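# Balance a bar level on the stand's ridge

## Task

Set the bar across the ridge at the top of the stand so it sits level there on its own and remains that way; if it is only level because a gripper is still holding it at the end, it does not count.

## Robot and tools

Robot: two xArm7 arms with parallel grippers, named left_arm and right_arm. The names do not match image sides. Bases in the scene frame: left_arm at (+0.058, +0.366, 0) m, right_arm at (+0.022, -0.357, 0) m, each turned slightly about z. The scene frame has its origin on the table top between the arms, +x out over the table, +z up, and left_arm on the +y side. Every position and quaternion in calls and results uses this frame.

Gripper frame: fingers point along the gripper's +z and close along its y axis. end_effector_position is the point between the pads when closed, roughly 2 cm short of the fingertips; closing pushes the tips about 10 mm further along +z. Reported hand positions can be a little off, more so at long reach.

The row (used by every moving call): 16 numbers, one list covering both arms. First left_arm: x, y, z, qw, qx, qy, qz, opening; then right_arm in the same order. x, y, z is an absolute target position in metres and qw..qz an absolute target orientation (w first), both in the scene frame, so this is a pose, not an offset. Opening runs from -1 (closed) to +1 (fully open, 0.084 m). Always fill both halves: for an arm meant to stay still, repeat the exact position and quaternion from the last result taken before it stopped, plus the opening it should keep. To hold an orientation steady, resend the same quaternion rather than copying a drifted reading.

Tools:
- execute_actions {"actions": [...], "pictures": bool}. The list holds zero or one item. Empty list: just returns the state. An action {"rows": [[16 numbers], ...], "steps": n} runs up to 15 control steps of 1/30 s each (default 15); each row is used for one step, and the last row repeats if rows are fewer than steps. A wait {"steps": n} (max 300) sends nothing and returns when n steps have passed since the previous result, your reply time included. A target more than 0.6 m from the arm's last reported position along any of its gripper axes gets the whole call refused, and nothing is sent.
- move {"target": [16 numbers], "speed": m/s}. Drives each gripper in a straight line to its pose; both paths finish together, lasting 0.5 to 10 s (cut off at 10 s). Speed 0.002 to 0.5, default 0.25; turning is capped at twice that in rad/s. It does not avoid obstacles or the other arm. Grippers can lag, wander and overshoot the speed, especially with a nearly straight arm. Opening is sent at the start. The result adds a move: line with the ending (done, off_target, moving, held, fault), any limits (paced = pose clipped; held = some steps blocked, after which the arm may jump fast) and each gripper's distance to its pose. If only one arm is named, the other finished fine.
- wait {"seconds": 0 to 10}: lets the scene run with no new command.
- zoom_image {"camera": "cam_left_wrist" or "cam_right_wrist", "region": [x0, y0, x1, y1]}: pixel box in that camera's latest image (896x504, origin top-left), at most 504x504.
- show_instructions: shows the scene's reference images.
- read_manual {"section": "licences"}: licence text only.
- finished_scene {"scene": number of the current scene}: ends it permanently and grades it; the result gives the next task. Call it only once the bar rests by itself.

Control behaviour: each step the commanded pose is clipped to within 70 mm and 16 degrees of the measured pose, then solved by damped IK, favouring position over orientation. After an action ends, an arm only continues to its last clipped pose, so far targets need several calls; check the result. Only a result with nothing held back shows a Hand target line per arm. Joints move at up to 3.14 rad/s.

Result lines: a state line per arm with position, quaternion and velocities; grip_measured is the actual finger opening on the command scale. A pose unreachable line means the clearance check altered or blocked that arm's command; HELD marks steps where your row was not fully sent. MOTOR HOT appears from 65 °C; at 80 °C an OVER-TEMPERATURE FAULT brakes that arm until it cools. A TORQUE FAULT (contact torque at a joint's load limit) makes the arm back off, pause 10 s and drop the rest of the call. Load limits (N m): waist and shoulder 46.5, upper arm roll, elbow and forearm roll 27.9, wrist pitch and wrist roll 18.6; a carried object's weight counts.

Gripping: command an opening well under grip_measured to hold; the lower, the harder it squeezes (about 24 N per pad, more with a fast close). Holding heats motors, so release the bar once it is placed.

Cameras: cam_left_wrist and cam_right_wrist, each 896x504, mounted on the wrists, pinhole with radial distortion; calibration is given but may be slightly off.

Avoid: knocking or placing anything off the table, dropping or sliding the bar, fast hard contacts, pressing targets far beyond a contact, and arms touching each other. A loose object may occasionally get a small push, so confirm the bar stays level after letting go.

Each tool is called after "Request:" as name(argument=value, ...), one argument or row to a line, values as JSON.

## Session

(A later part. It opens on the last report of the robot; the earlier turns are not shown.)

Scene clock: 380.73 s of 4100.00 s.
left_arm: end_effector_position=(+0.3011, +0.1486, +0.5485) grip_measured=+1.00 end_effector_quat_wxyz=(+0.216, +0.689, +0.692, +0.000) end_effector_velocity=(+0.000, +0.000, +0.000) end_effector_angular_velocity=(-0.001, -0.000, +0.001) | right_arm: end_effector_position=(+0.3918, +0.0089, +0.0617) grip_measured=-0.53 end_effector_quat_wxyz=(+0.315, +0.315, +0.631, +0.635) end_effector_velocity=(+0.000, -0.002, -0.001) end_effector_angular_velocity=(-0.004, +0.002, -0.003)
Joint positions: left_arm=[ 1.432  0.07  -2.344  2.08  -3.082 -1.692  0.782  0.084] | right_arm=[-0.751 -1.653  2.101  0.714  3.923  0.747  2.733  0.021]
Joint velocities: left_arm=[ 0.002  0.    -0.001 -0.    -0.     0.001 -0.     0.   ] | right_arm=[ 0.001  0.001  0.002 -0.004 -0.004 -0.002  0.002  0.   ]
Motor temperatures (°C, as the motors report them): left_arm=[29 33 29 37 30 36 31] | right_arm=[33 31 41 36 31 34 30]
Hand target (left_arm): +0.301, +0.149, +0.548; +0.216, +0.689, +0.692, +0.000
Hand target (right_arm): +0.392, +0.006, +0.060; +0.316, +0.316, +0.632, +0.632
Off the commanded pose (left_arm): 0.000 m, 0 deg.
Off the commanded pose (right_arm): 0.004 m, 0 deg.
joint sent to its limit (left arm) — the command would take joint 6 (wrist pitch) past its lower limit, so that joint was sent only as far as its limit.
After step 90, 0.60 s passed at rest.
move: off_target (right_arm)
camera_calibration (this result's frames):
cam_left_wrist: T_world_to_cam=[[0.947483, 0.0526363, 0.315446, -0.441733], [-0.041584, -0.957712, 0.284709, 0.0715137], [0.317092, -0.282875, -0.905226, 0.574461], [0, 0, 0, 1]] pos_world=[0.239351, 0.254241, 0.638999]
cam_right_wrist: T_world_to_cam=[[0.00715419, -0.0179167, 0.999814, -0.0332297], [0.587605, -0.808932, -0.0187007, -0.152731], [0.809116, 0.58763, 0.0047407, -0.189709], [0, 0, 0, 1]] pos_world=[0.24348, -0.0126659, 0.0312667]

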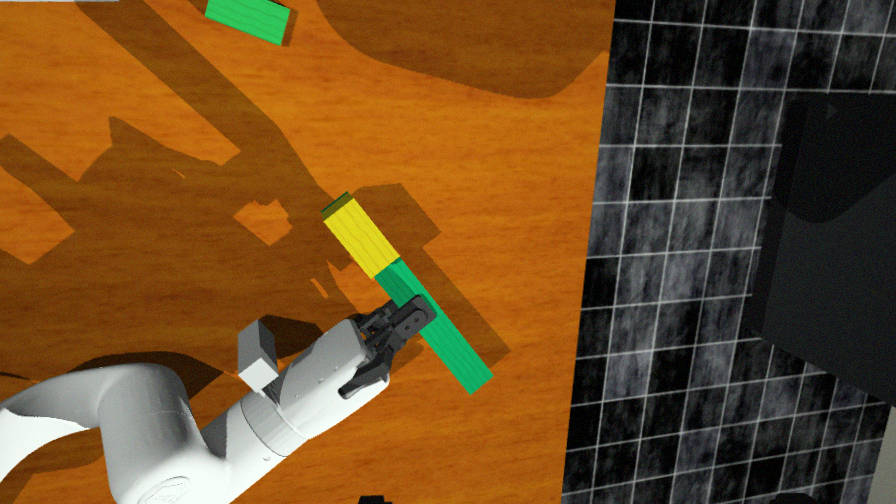

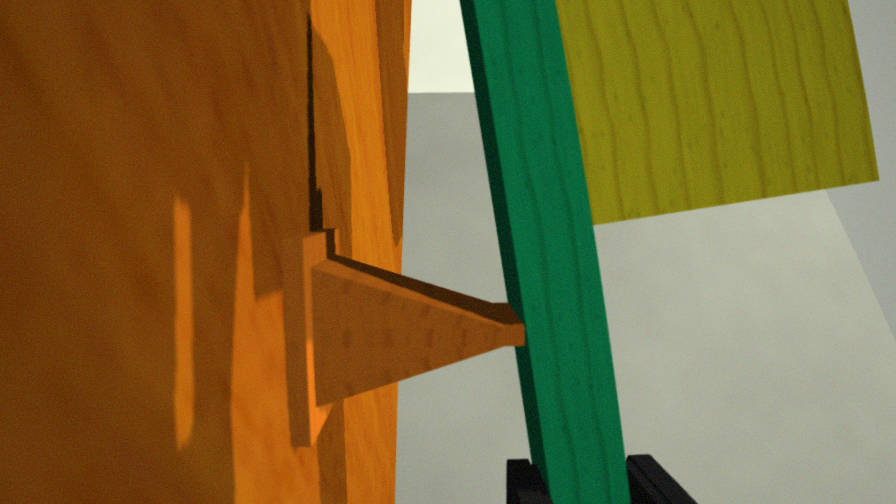

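Request:
move(
  target=[0.3011,0.1486,0.5485,0.216,0.689,0.692,0,1, 0.3922,0.0062,0.0615,0.3162,0.3162,0.6325,0.6325,-0.9],
  speed=0.008,
)

Request:
move(
  target=[0.3011,0.1486,0.5485,0.216,0.689,0.692,0,1, 0.3946,0.003,0.066,0.3162,0.3162,0.6325,0.6325,-0.9],
  speed=0.01,
)

Scene clock: 386.77 s of 4100.00 s.
left_arm: end_effector_position=(+0.3011, +0.1486, +0.5485) grip_measured=+1.00 end_effector_quat_wxyz=(+0.216, +0.689, +0.692, +0.000) end_effector_velocity=(-0.000, +0.000, +0.000) end_effector_angular_velocity=(-0.000, -0.000, -0.001) | right_arm: end_effector_position=(+0.3923, +0.0054, +0.0605) grip_measured=-0.63 end_effector_quat_wxyz=(+0.317, +0.317, +0.633, +0.631) end_effector_velocity=(-0.001, +0.002, +0.001) end_effector_angular_velocity=(+0.005, +0.000, +0.004)
Joint positions: left_arm=[ 1.432  0.07  -2.344  2.08  -3.083 -1.692  0.782  0.084] | right_arm=[-0.751 -1.651  2.104  0.708  3.917  0.744  2.735  0.016]
Joint velocities: left_arm=[-0.001  0.     0.001  0.    -0.    -0.     0.     0.   ] | right_arm=[ 0.004  0.002 -0.002 -0.001  0.001  0.002  0.002  0.   ]
Motor temperatures (°C, as the motors report them): left_arm=[29 33 29 37 30 36 31] | right_arm=[33 31 39 36 32 34 30]
Hand target (left_arm): +0.301, +0.149, +0.548; +0.216, +0.689, +0.692, +0.000
Hand target (right_arm): +0.392, +0.006, +0.061; +0.316, +0.316, +0.632, +0.632
Off the commanded pose (left_arm): 0.000 m, 0 deg.
Off the commanded pose (right_arm): 0.001 m, 0 deg.
joint sent to its limit (left arm) — the command would take joint 6 (wrist pitch) past its lower limit, so that joint was sent only as far as its limit.
After step 90, 2.33 s passed at rest.
move: done
camera_calibration (this result's frames):
cam_left_wrist: T_world_to_cam=[[0.947483, 0.052636, 0.315445, -0.441732], [-0.0415839, -0.957712, 0.284709, 0.0715138], [0.317092, -0.282874, -0.905226, 0.574461], [0, 0, 0, 1]] pos_world=[0.239351, 0.254241, 0.638999]
cam_right_wrist: T_world_to_cam=[[0.0101535, -0.0106177, 0.999892, -0.0333348], [0.583136, -0.812245, -0.0145466, -0.154352], [0.812311, 0.58322, -0.00205554, -0.188866], [0, 0, 0, 1]] pos_world=[0.243765, -0.0155745, 0.0306977]

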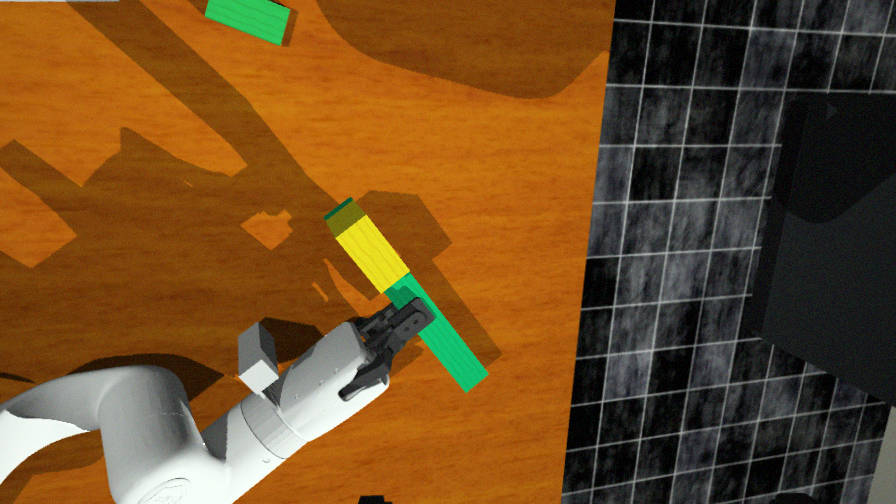

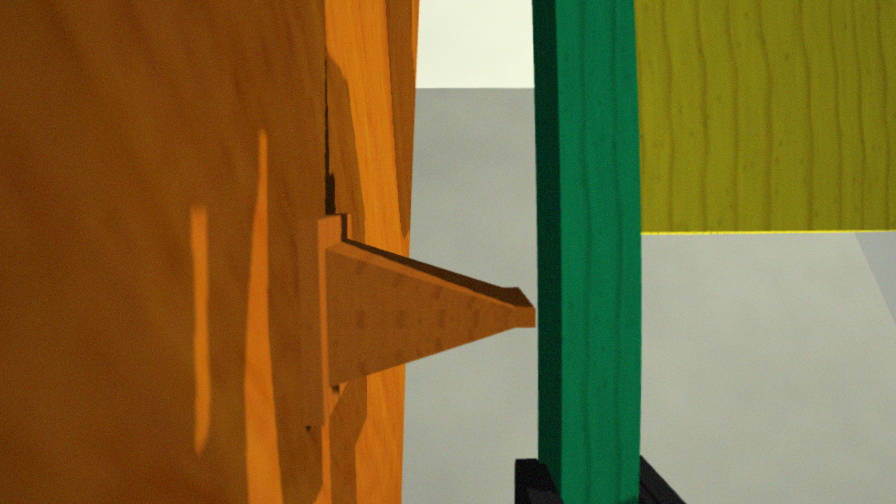

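Scene clock: 387.67 s of 4100.00 s.
left_arm: end_effector_position=(+0.3011, +0.1486, +0.5485) grip_measured=+1.00 end_effector_quat_wxyz=(+0.216, +0.689, +0.692, +0.000) end_effector_velocity=(+0.000, +0.000, -0.000) end_effector_angular_velocity=(-0.000, -0.000, +0.001) | right_arm: end_effector_position=(+0.3945, +0.0030, +0.0657) grip_measured=-0.63 end_effector_quat_wxyz=(+0.316, +0.316, +0.633, +0.632) end_effector_velocity=(+0.000, +0.000, +0.001) end_effector_angular_velocity=(-0.001, -0.002, +0.002)
Joint positions: left_arm=[ 1.433  0.07  -2.345  2.08  -3.083 -1.692  0.782  0.084] | right_arm=[-0.753 -1.649  2.096  0.697  3.9    0.753  2.75   0.016]
Joint velocities: left_arm=[ 0.001  0.     0.    -0.    -0.     0.001  0.     0.   ] | right_arm=[ 0.    -0.    -0.002 -0.002 -0.003  0.002  0.001  0.   ]
Motor temperatures (°C, as the motors report them): left_arm=[29 33 29 37 30 36 31] | right_arm=[33 31 39 36 32 34 30]
Hand target (left_arm): +0.301, +0.149, +0.548; +0.216, +0.689, +0.692, +0.000
Hand target (right_arm): +0.395, +0.003, +0.066; +0.316, +0.316, +0.632, +0.632
Off the commanded pose (left_arm): 0.000 m, 0 deg.
Off the commanded pose (right_arm): 0.000 m, 0 deg.
joint sent to its limit (left arm) — the command would take joint 6 (wrist pitch) past its lower limit, so that joint was sent only as far as its limit.
move: done
camera_calibration (this result's frames):
cam_left_wrist: T_world_to_cam=[[0.947483, 0.0526358, 0.315445, -0.441732], [-0.0415838, -0.957712, 0.284708, 0.0715142], [0.317091, -0.282874, -0.905227, 0.574461], [0, 0, 0, 1]] pos_world=[0.239351, 0.254241, 0.638999]
cam_right_wrist: T_world_to_cam=[[0.00938804, -0.0122648, 0.999881, -0.0382787], [0.584288, -0.811399, -0.0154388, -0.15797], [0.811492, 0.584364, -0.000451249, -0.189042], [0, 0, 0, 1]] pos_world=[0.246066, -0.0181768, 0.03575]

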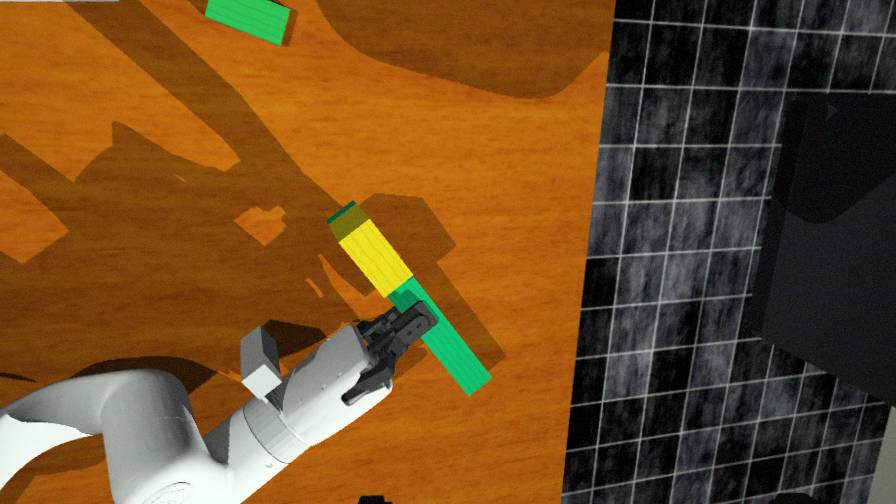

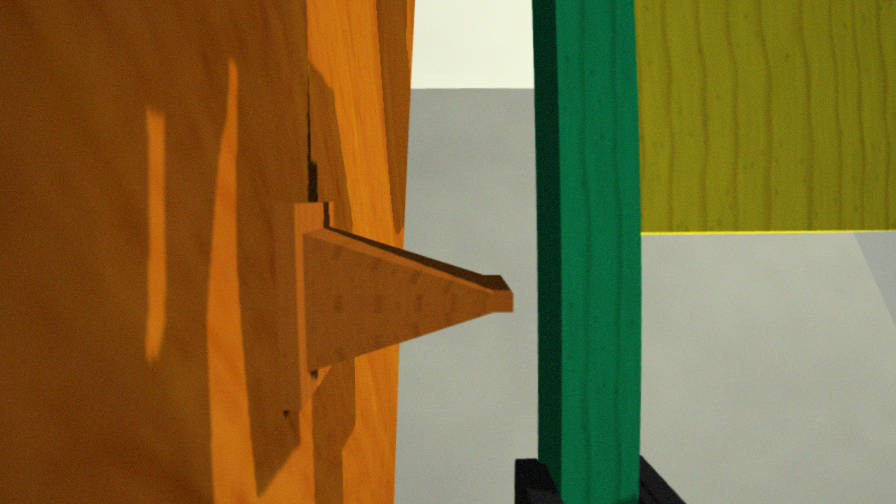

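Request:
move(
  target=[0.3011,0.1486,0.5485,0.216,0.689,0.692,0,1, 0.3946,0.003,0.0602,0.3162,0.3162,0.6325,0.6325,-0.9],
  speed=0.006,
)

Request:
move(
  target=[0.3011,0.1486,0.5485,0.216,0.689,0.692,0,1, 0.3946,0.003,0.0602,0.3162,0.3162,0.6325,0.6325,-0.5],
  speed=0.006,
)

Scene clock: 394.17 s of 4100.00 s.
left_arm: end_effector_position=(+0.3011, +0.1486, +0.5485) grip_measured=+1.00 end_effector_quat_wxyz=(+0.216, +0.689, +0.692, +0.000) end_effector_velocity=(-0.000, -0.000, -0.000) end_effector_angular_velocity=(+0.000, -0.000, -0.001) | right_arm: end_effector_position=(+0.3948, +0.0030, +0.0612) grip_measured=-0.63 end_effector_quat_wxyz=(+0.316, +0.316, +0.632, +0.633) end_effector_velocity=(-0.000, +0.001, -0.000) end_effector_angular_velocity=(+0.002, -0.001, +0.002)
Joint positions: left_arm=[ 1.433  0.07  -2.345  2.08  -3.083 -1.692  0.782  0.084] | right_arm=[-0.757 -1.657  2.107  0.706  3.917  0.755  2.744  0.016]
Joint velocities: left_arm=[ 0.    -0.    -0.001 -0.     0.     0.     0.    -0.   ] | right_arm=[ 0.001 -0.002  0.001  0.001  0.003  0.001  0.001 -0.   ]
Motor temperatures (°C, as the motors report them): left_arm=[29 33 29 37 30 36 31] | right_arm=[33 30 40 37 31 34 30]
Hand target (left_arm): +0.301, +0.149, +0.548; +0.216, +0.689, +0.692, +0.000
Hand target (right_arm): +0.395, +0.003, +0.060; +0.316, +0.316, +0.632, +0.632
Off the commanded pose (left_arm): 0.000 m, 0 deg.
Off the commanded pose (right_arm): 0.001 m, 0 deg.
joint sent to its limit (left arm) — the command would take joint 6 (wrist pitch) past its lower limit, so that joint was sent only as far as its limit.
After step 90, 2.30 s passed at rest.
move: done
camera_calibration (this result's frames):
cam_left_wrist: T_world_to_cam=[[0.947483, 0.0526353, 0.315444, -0.441732], [-0.0415837, -0.957712, 0.284707, 0.0715146], [0.31709, -0.282873, -0.905227, 0.574462], [0, 0, 0, 1]] pos_world=[0.239351, 0.254241, 0.639]
cam_right_wrist: T_world_to_cam=[[0.00780214, -0.0138611, 0.999873, -0.0330998], [0.58427, -0.811405, -0.0158075, -0.158146], [0.811522, 0.584319, 0.00176793, -0.18944], [0, 0, 0, 1]] pos_world=[0.246393, -0.0180861, 0.0309306]

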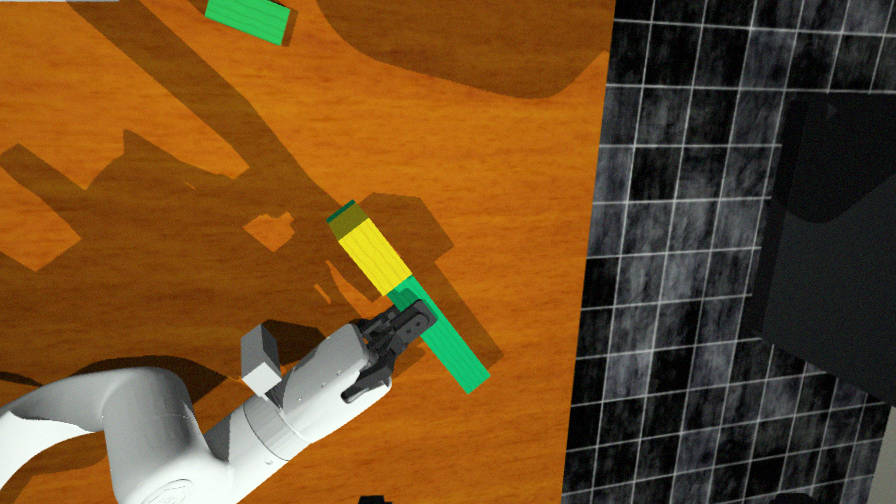

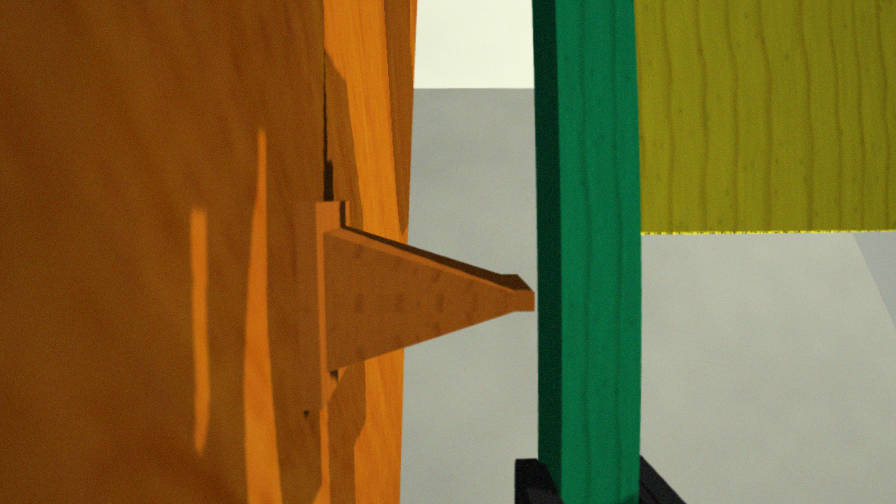

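Scene clock: 394.87 s of 4100.00 s.
left_arm: end_effector_position=(+0.3011, +0.1486, +0.5485) grip_measured=+1.00 end_effector_quat_wxyz=(+0.216, +0.689, +0.692, +0.000) end_effector_velocity=(-0.001, -0.001, -0.000) end_effector_angular_velocity=(+0.001, +0.000, -0.005) | right_arm: end_effector_position=(+0.3951, +0.0032, +0.0621) grip_measured=-0.53 end_effector_quat_wxyz=(+0.317, +0.316, +0.631, +0.634) end_effector_velocity=(-0.000, -0.000, -0.001) end_effector_angular_velocity=(-0.003, +0.002, -0.000)
Joint positions: left_arm=[ 1.433  0.07  -2.345  2.08  -3.083 -1.692  0.782  0.084] | right_arm=[-0.757 -1.657  2.105  0.705  3.918  0.756  2.743  0.021]
Joint velocities: left_arm=[-0.001 -0.001 -0.003 -0.    -0.    -0.     0.     0.   ] | right_arm=[-0.002  0.002  0.002  0.    -0.002  0.001 -0.001 -0.   ]
Motor temperatures (°C, as the motors report them): left_arm=[29 33 29 37 30 36 31] | right_arm=[33 30 40 37 31 34 30]
Hand target (left_arm): +0.301, +0.149, +0.548; +0.216, +0.689, +0.692, +0.000
Hand target (right_arm): +0.395, +0.003, +0.060; +0.316, +0.316, +0.632, +0.632
Off the commanded pose (left_arm): 0.000 m, 0 deg.
Off the commanded pose (right_arm): 0.002 m, 0 deg.
joint sent to its limit (left arm) — the command would take joint 6 (wrist pitch) past its lower limit, so that joint was sent only as far as its limit.
move: done
camera_calibration (this result's frames):
cam_left_wrist: T_world_to_cam=[[0.947483, 0.0526351, 0.315444, -0.441732], [-0.0415836, -0.957712, 0.284707, 0.0715148], [0.31709, -0.282872, -0.905228, 0.574462], [0, 0, 0, 1]] pos_world=[0.239351, 0.254241, 0.639]
cam_right_wrist: T_world_to_cam=[[0.00636439, -0.0152904, 0.999863, -0.0334387], [0.584479, -0.811248, -0.0161263, -0.158149], [0.811384, 0.584502, 0.0037738, -0.189832], [0, 0, 0, 1]] pos_world=[0.246675, -0.0178522, 0.0316001]

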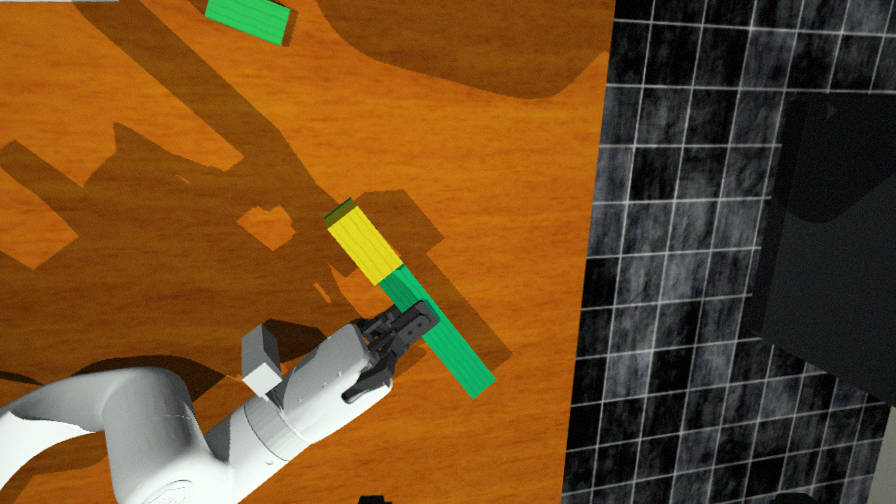

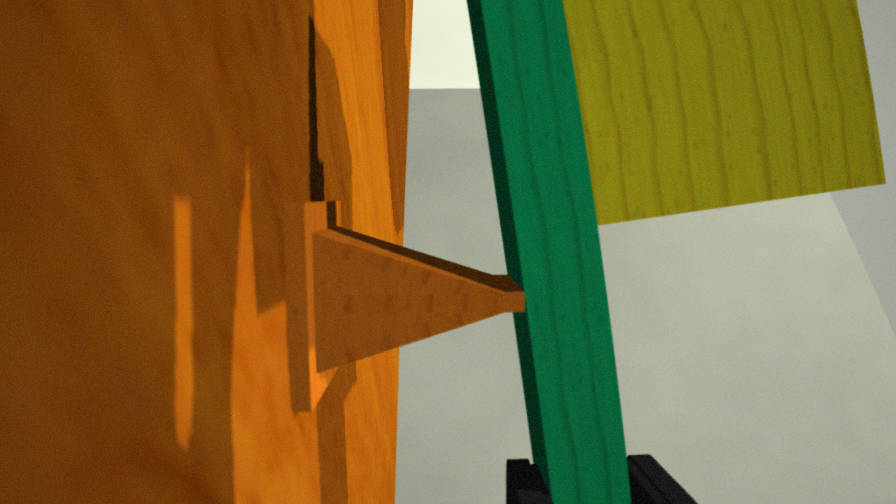

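Request:
move(
  target=[0.3011,0.1486,0.5485,0.216,0.689,0.692,0,1, 0.3946,0.003,0.0615,0.3162,0.3162,0.6325,0.6325,-0.9],
  speed=0.008,
)

Request:
move(
  target=[0.3011,0.1486,0.5485,0.216,0.689,0.692,0,1, 0.3955,0.0018,0.065,0.3162,0.3162,0.6325,0.6325,-0.9],
  speed=0.01,
)

Request:
move(
  target=[0.3011,0.1486,0.5485,0.216,0.689,0.692,0,1, 0.3955,0.0018,0.0602,0.3162,0.3162,0.6325,0.6325,-0.9],
  speed=0.006,
)

Request:
move(
  target=[0.3011,0.1486,0.5485,0.216,0.689,0.692,0,1, 0.3955,0.0018,0.0608,0.3162,0.3162,0.6325,0.6325,-0.5],
  speed=0.006,
)

Scene clock: 404.70 s of 4100.00 s.
left_arm: end_effector_position=(+0.3011, +0.1486, +0.5485) grip_measured=+1.00 end_effector_quat_wxyz=(+0.216, +0.689, +0.692, +0.000) end_effector_velocity=(-0.000, -0.000, +0.000) end_effector_angular_velocity=(-0.001, +0.000, -0.002) | right_arm: end_effector_position=(+0.3942, +0.0032, +0.0605) grip_measured=-0.63 end_effector_quat_wxyz=(+0.316, +0.316, +0.633, +0.632) end_effector_velocity=(+0.000, -0.000, +0.001) end_effector_angular_velocity=(-0.001, -0.001, -0.000)
Joint positions: left_arm=[ 1.434  0.07  -2.345  2.08  -3.083 -1.692  0.783  0.084] | right_arm=[-0.756 -1.655  2.107  0.705  3.913  0.754  2.745  0.016]
Joint velocities: left_arm=[-0.     0.001 -0.002 -0.    -0.    -0.    -0.    -0.   ] | right_arm=[ 0.     0.    -0.002 -0.001 -0.002 -0.     0.     0.   ]
Motor temperatures (°C, as the motors report them): left_arm=[29 33 29 37 30 36 31] | right_arm=[33 30 38 36 32 34 30]
Hand target (left_arm): +0.301, +0.149, +0.548; +0.216, +0.689, +0.692, +0.000
Hand target (right_arm): +0.395, +0.003, +0.061; +0.316, +0.316, +0.632, +0.632
Off the commanded pose (left_arm): 0.000 m, 0 deg.
Off the commanded pose (right_arm): 0.001 m, 0 deg.
joint sent to its limit (left arm) — the command would take joint 6 (wrist pitch) past its lower limit, so that joint was sent only as far as its limit.
After step 90, 6.13 s passed at rest.
move: done
camera_calibration (this result's frames):
cam_left_wrist: T_world_to_cam=[[0.947484, 0.0526348, 0.315443, -0.441731], [-0.0415837, -0.957712, 0.284707, 0.0715149], [0.317089, -0.282872, -0.905228, 0.574463], [0, 0, 0, 1]] pos_world=[0.239351, 0.254241, 0.639]
cam_right_wrist: T_world_to_cam=[[0.0107079, -0.0115275, 0.999876, -0.0335044], [0.584837, -0.811001, -0.0156132, -0.157854], [0.81108, 0.584931, -0.00194242, -0.188681], [0, 0, 0, 1]] pos_world=[0.245713, -0.0180409, 0.0306692]

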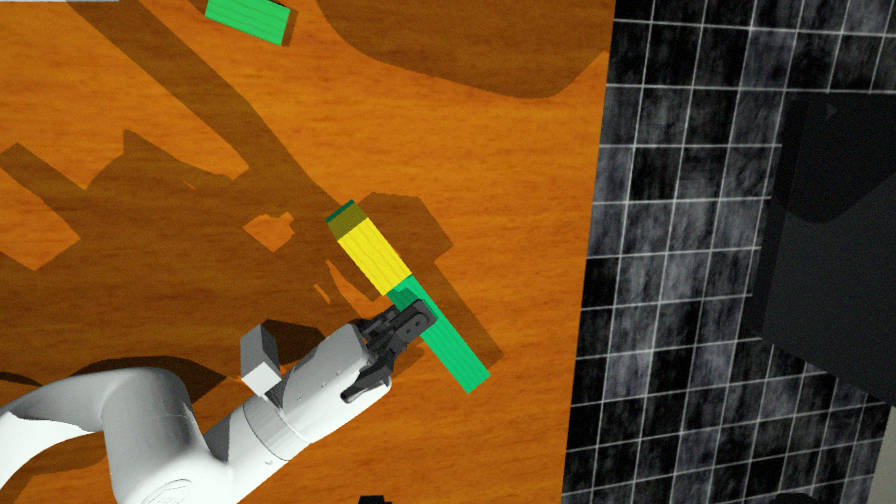

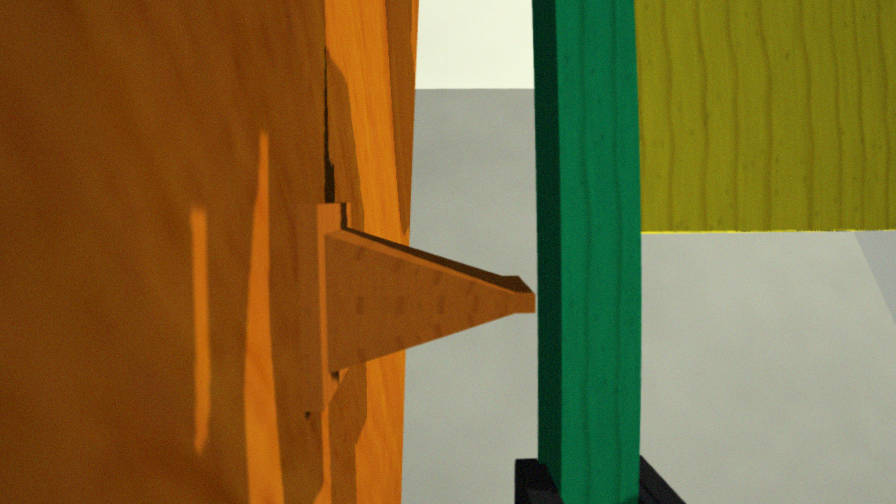

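Scene clock: 405.53 s of 4100.00 s.
left_arm: end_effector_position=(+0.3011, +0.1486, +0.5485) grip_measured=+1.00 end_effector_quat_wxyz=(+0.216, +0.689, +0.692, +0.000) end_effector_velocity=(-0.000, -0.000, -0.000) end_effector_angular_velocity=(+0.001, +0.000, +0.000) | right_arm: end_effector_position=(+0.3954, +0.0018, +0.0646) grip_measured=-0.63 end_effector_quat_wxyz=(+0.316, +0.316, +0.633, +0.632) end_effector_velocity=(+0.001, -0.000, +0.002) end_effector_angular_velocity=(+0.001, -0.004, -0.001)
Joint positions: left_arm=[ 1.434  0.069 -2.346  2.08  -3.083 -1.692  0.783  0.084] | right_arm=[-0.756 -1.652  2.1    0.697  3.901  0.757  2.753  0.016]
Joint velocities: left_arm=[-0.001 -0.001  0.    -0.     0.    -0.001 -0.     0.   ] | right_arm=[ 0.    -0.001 -0.004 -0.002 -0.002  0.     0.001 -0.   ]
Motor temperatures (°C, as the motors report them): left_arm=[29 33 29 37 30 36 31] | right_arm=[33 30 38 36 32 34 30]
Hand target (left_arm): +0.301, +0.149, +0.548; +0.216, +0.689, +0.692, +0.000
Hand target (right_arm): +0.396, +0.002, +0.065; +0.316, +0.316, +0.632, +0.632
Off the commanded pose (left_arm): 0.000 m, 0 deg.
Off the commanded pose (right_arm): 0.000 m, 0 deg.
joint sent to its limit (left arm) — the command would take joint 6 (wrist pitch) past its lower limit, so that joint was sent only as far as its limit.
move: done
camera_calibration (this result's frames):
cam_left_wrist: T_world_to_cam=[[0.947484, 0.0526348, 0.315443, -0.441731], [-0.0415832, -0.957712, 0.284706, 0.071515], [0.317089, -0.282872, -0.905228, 0.574463], [0, 0, 0, 1]] pos_world=[0.239351, 0.254241, 0.639]
cam_right_wrist: T_world_to_cam=[[0.00969127, -0.0120679, 0.99988, -0.0372674], [0.58438, -0.811333, -0.0154563, -0.159477], [0.811422, 0.58446, -0.000810592, -0.188984], [0, 0, 0, 1]] pos_world=[0.246902, -0.0193857, 0.0346449]

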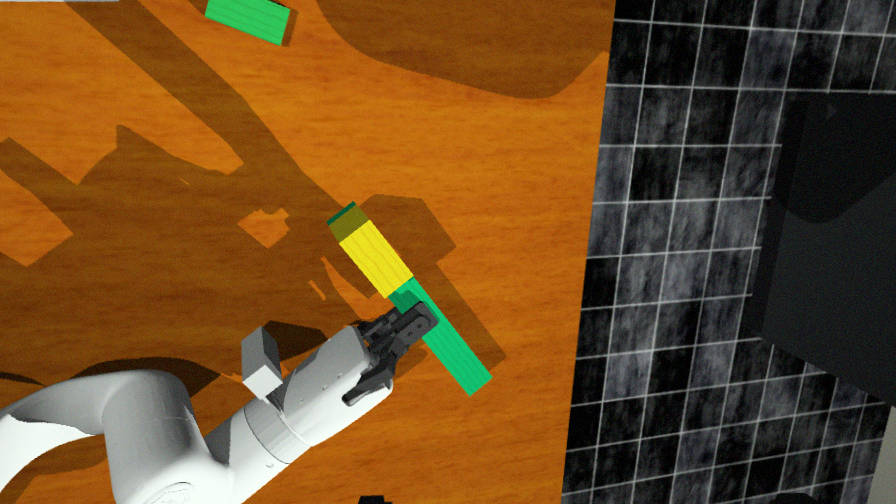

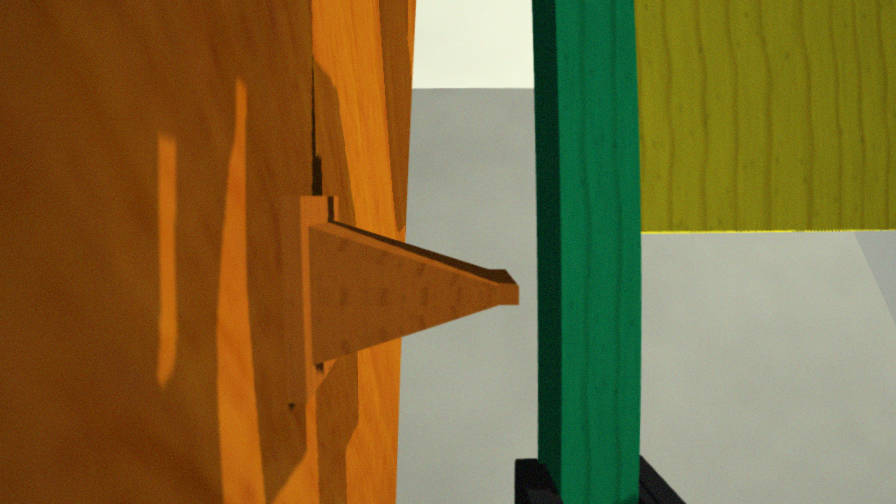

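Scene clock: 406.50 s of 4100.00 s.
left_arm: end_effector_position=(+0.3011, +0.1486, +0.5485) grip_measured=+1.00 end_effector_quat_wxyz=(+0.216, +0.689, +0.692, +0.000) end_effector_velocity=(-0.000, -0.000, +0.000) end_effector_angular_velocity=(+0.000, +0.000, -0.001) | right_arm: end_effector_position=(+0.3957, +0.0018, +0.0612) grip_measured=-0.63 end_effector_quat_wxyz=(+0.316, +0.316, +0.632, +0.633) end_effector_velocity=(-0.000, -0.000, -0.001) end_effector_angular_velocity=(+0.000, -0.000, -0.000)
Joint positions: left_arm=[ 1.434  0.069 -2.346  2.08  -3.083 -1.692  0.783  0.084] | right_arm=[-0.759 -1.659  2.108  0.704  3.916  0.758  2.747  0.016]
Joint velocities: left_arm=[-0.    -0.    -0.001  0.    -0.    -0.    -0.     0.   ] | right_arm=[-0.    -0.001  0.002  0.001  0.003  0.    -0.001 -0.   ]
Motor temperatures (°C, as the motors report them): left_arm=[29 33 29 37 30 36 31] | right_arm=[33 30 38 36 32 34 30]
Hand target (left_arm): +0.301, +0.149, +0.548; +0.216, +0.689, +0.692, +0.000
Hand target (right_arm): +0.395, +0.002, +0.060; +0.316, +0.316, +0.632, +0.632
Off the commanded pose (left_arm): 0.000 m, 0 deg.
Off the commanded pose (right_arm): 0.001 m, 0 deg.
joint sent to its limit (left arm) — the command would take joint 6 (wrist pitch) past its lower limit, so that joint was sent only as far as its limit.
move: done
camera_calibration (this result's frames):
cam_left_wrist: T_world_to_cam=[[0.947484, 0.0526347, 0.315442, -0.441731], [-0.041583, -0.957713, 0.284705, 0.0715154], [0.317088, -0.282871, -0.905229, 0.574464], [0, 0, 0, 1]] pos_world=[0.239351, 0.254241, 0.639001]
cam_right_wrist: T_world_to_cam=[[0.00780948, -0.0138436, 0.999874, -0.0331236], [0.584274, -0.811402, -0.0157976, -0.159646], [0.811519, 0.584324, 0.00175181, -0.189464], [0, 0, 0, 1]] pos_world=[0.24729, -0.0192871, 0.0309293]

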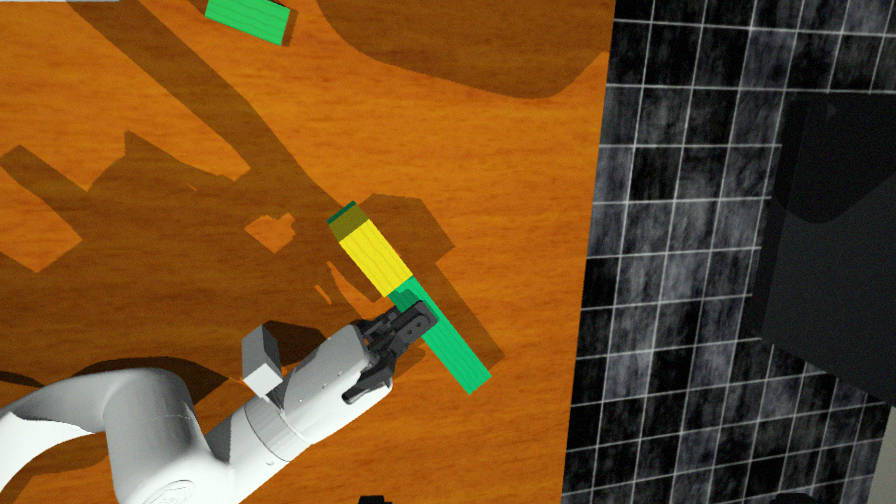

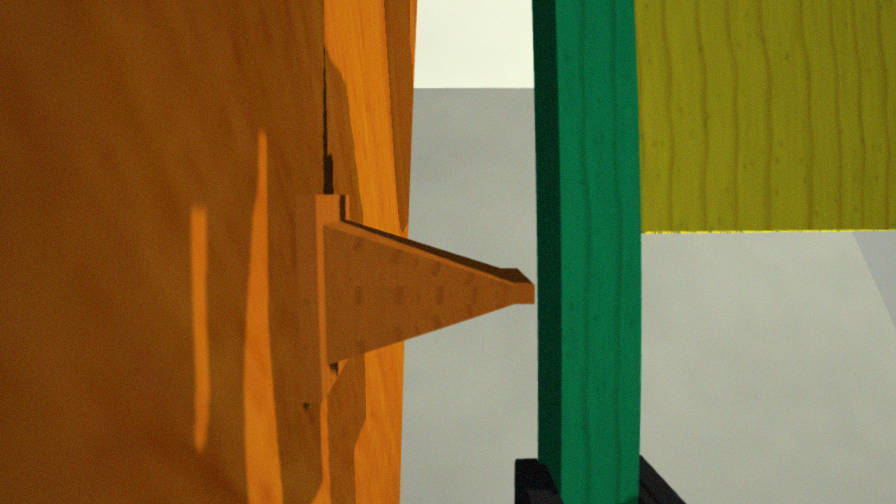

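Scene clock: 407.20 s of 4100.00 s.
left_arm: end_effector_position=(+0.3011, +0.1486, +0.5485) grip_measured=+1.00 end_effector_quat_wxyz=(+0.216, +0.689, +0.692, +0.000) end_effector_velocity=(-0.000, +0.000, +0.000) end_effector_angular_velocity=(-0.001, +0.000, -0.000) | right_arm: end_effector_position=(+0.3959, +0.0020, +0.0623) grip_measured=-0.53 end_effector_quat_wxyz=(+0.317, +0.316, +0.631, +0.634) end_effector_velocity=(-0.001, +0.001, -0.002) end_effector_angular_velocity=(-0.004, +0.002, +0.002)
Joint positions: left_arm=[ 1.434  0.069 -2.346  2.08  -3.083 -1.692  0.783  0.084] | right_arm=[-0.759 -1.658  2.106  0.703  3.915  0.759  2.747  0.021]
Joint velocities: left_arm=[ 0.  0. -0.  0. -0.  0. -0.  0.] | right_arm=[ 0.001  0.001  0.002  0.001 -0.002  0.    -0.002 -0.   ]
Motor temperatures (°C, as the motors report them): left_arm=[29 33 29 37 30 36 31] | right_arm=[33 30 38 36 32 34 30]
Hand target (left_arm): +0.301, +0.149, +0.548; +0.216, +0.689, +0.692, +0.000
Hand target (right_arm): +0.395, +0.002, +0.061; +0.316, +0.316, +0.632, +0.632
Off the commanded pose (left_arm): 0.000 m, 0 deg.
Off the commanded pose (right_arm): 0.002 m, 0 deg.
joint sent to its limit (left arm) — the command would take joint 6 (wrist pitch) past its lower limit, so that joint was sent only as far as its limit.
move: done
camera_calibration (this result's frames):
cam_left_wrist: T_world_to_cam=[[0.947484, 0.0526346, 0.315441, -0.441731], [-0.0415828, -0.957713, 0.284705, 0.0715155], [0.317088, -0.282871, -0.905229, 0.574464], [0, 0, 0, 1]] pos_world=[0.239351, 0.254241, 0.639001]
cam_right_wrist: T_world_to_cam=[[0.00692526, -0.0146935, 0.999868, -0.0338591], [0.584446, -0.811275, -0.01597, -0.159632], [0.811403, 0.58448, 0.00296927, -0.189731], [0, 0, 0, 1]] pos_world=[0.247479, -0.0191091, 0.0318687]

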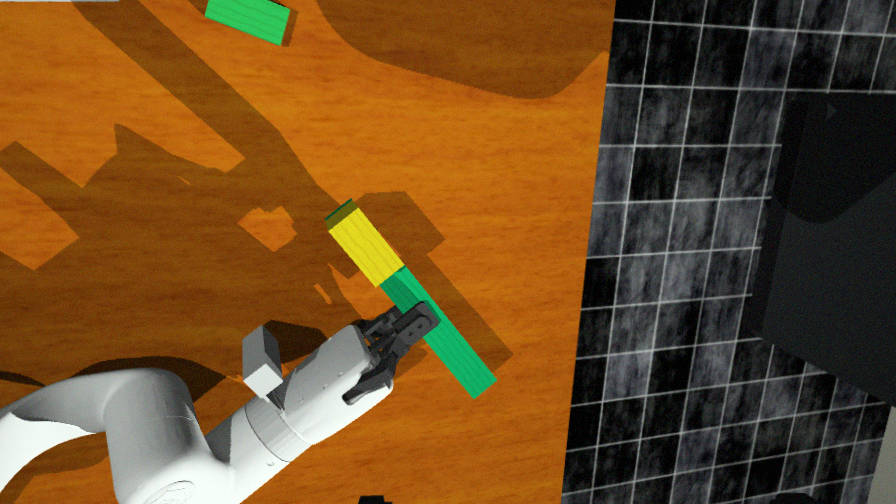

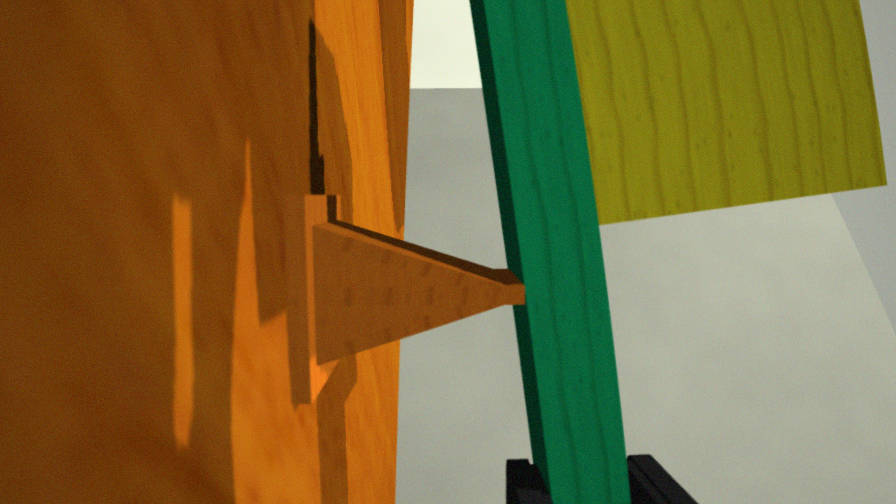

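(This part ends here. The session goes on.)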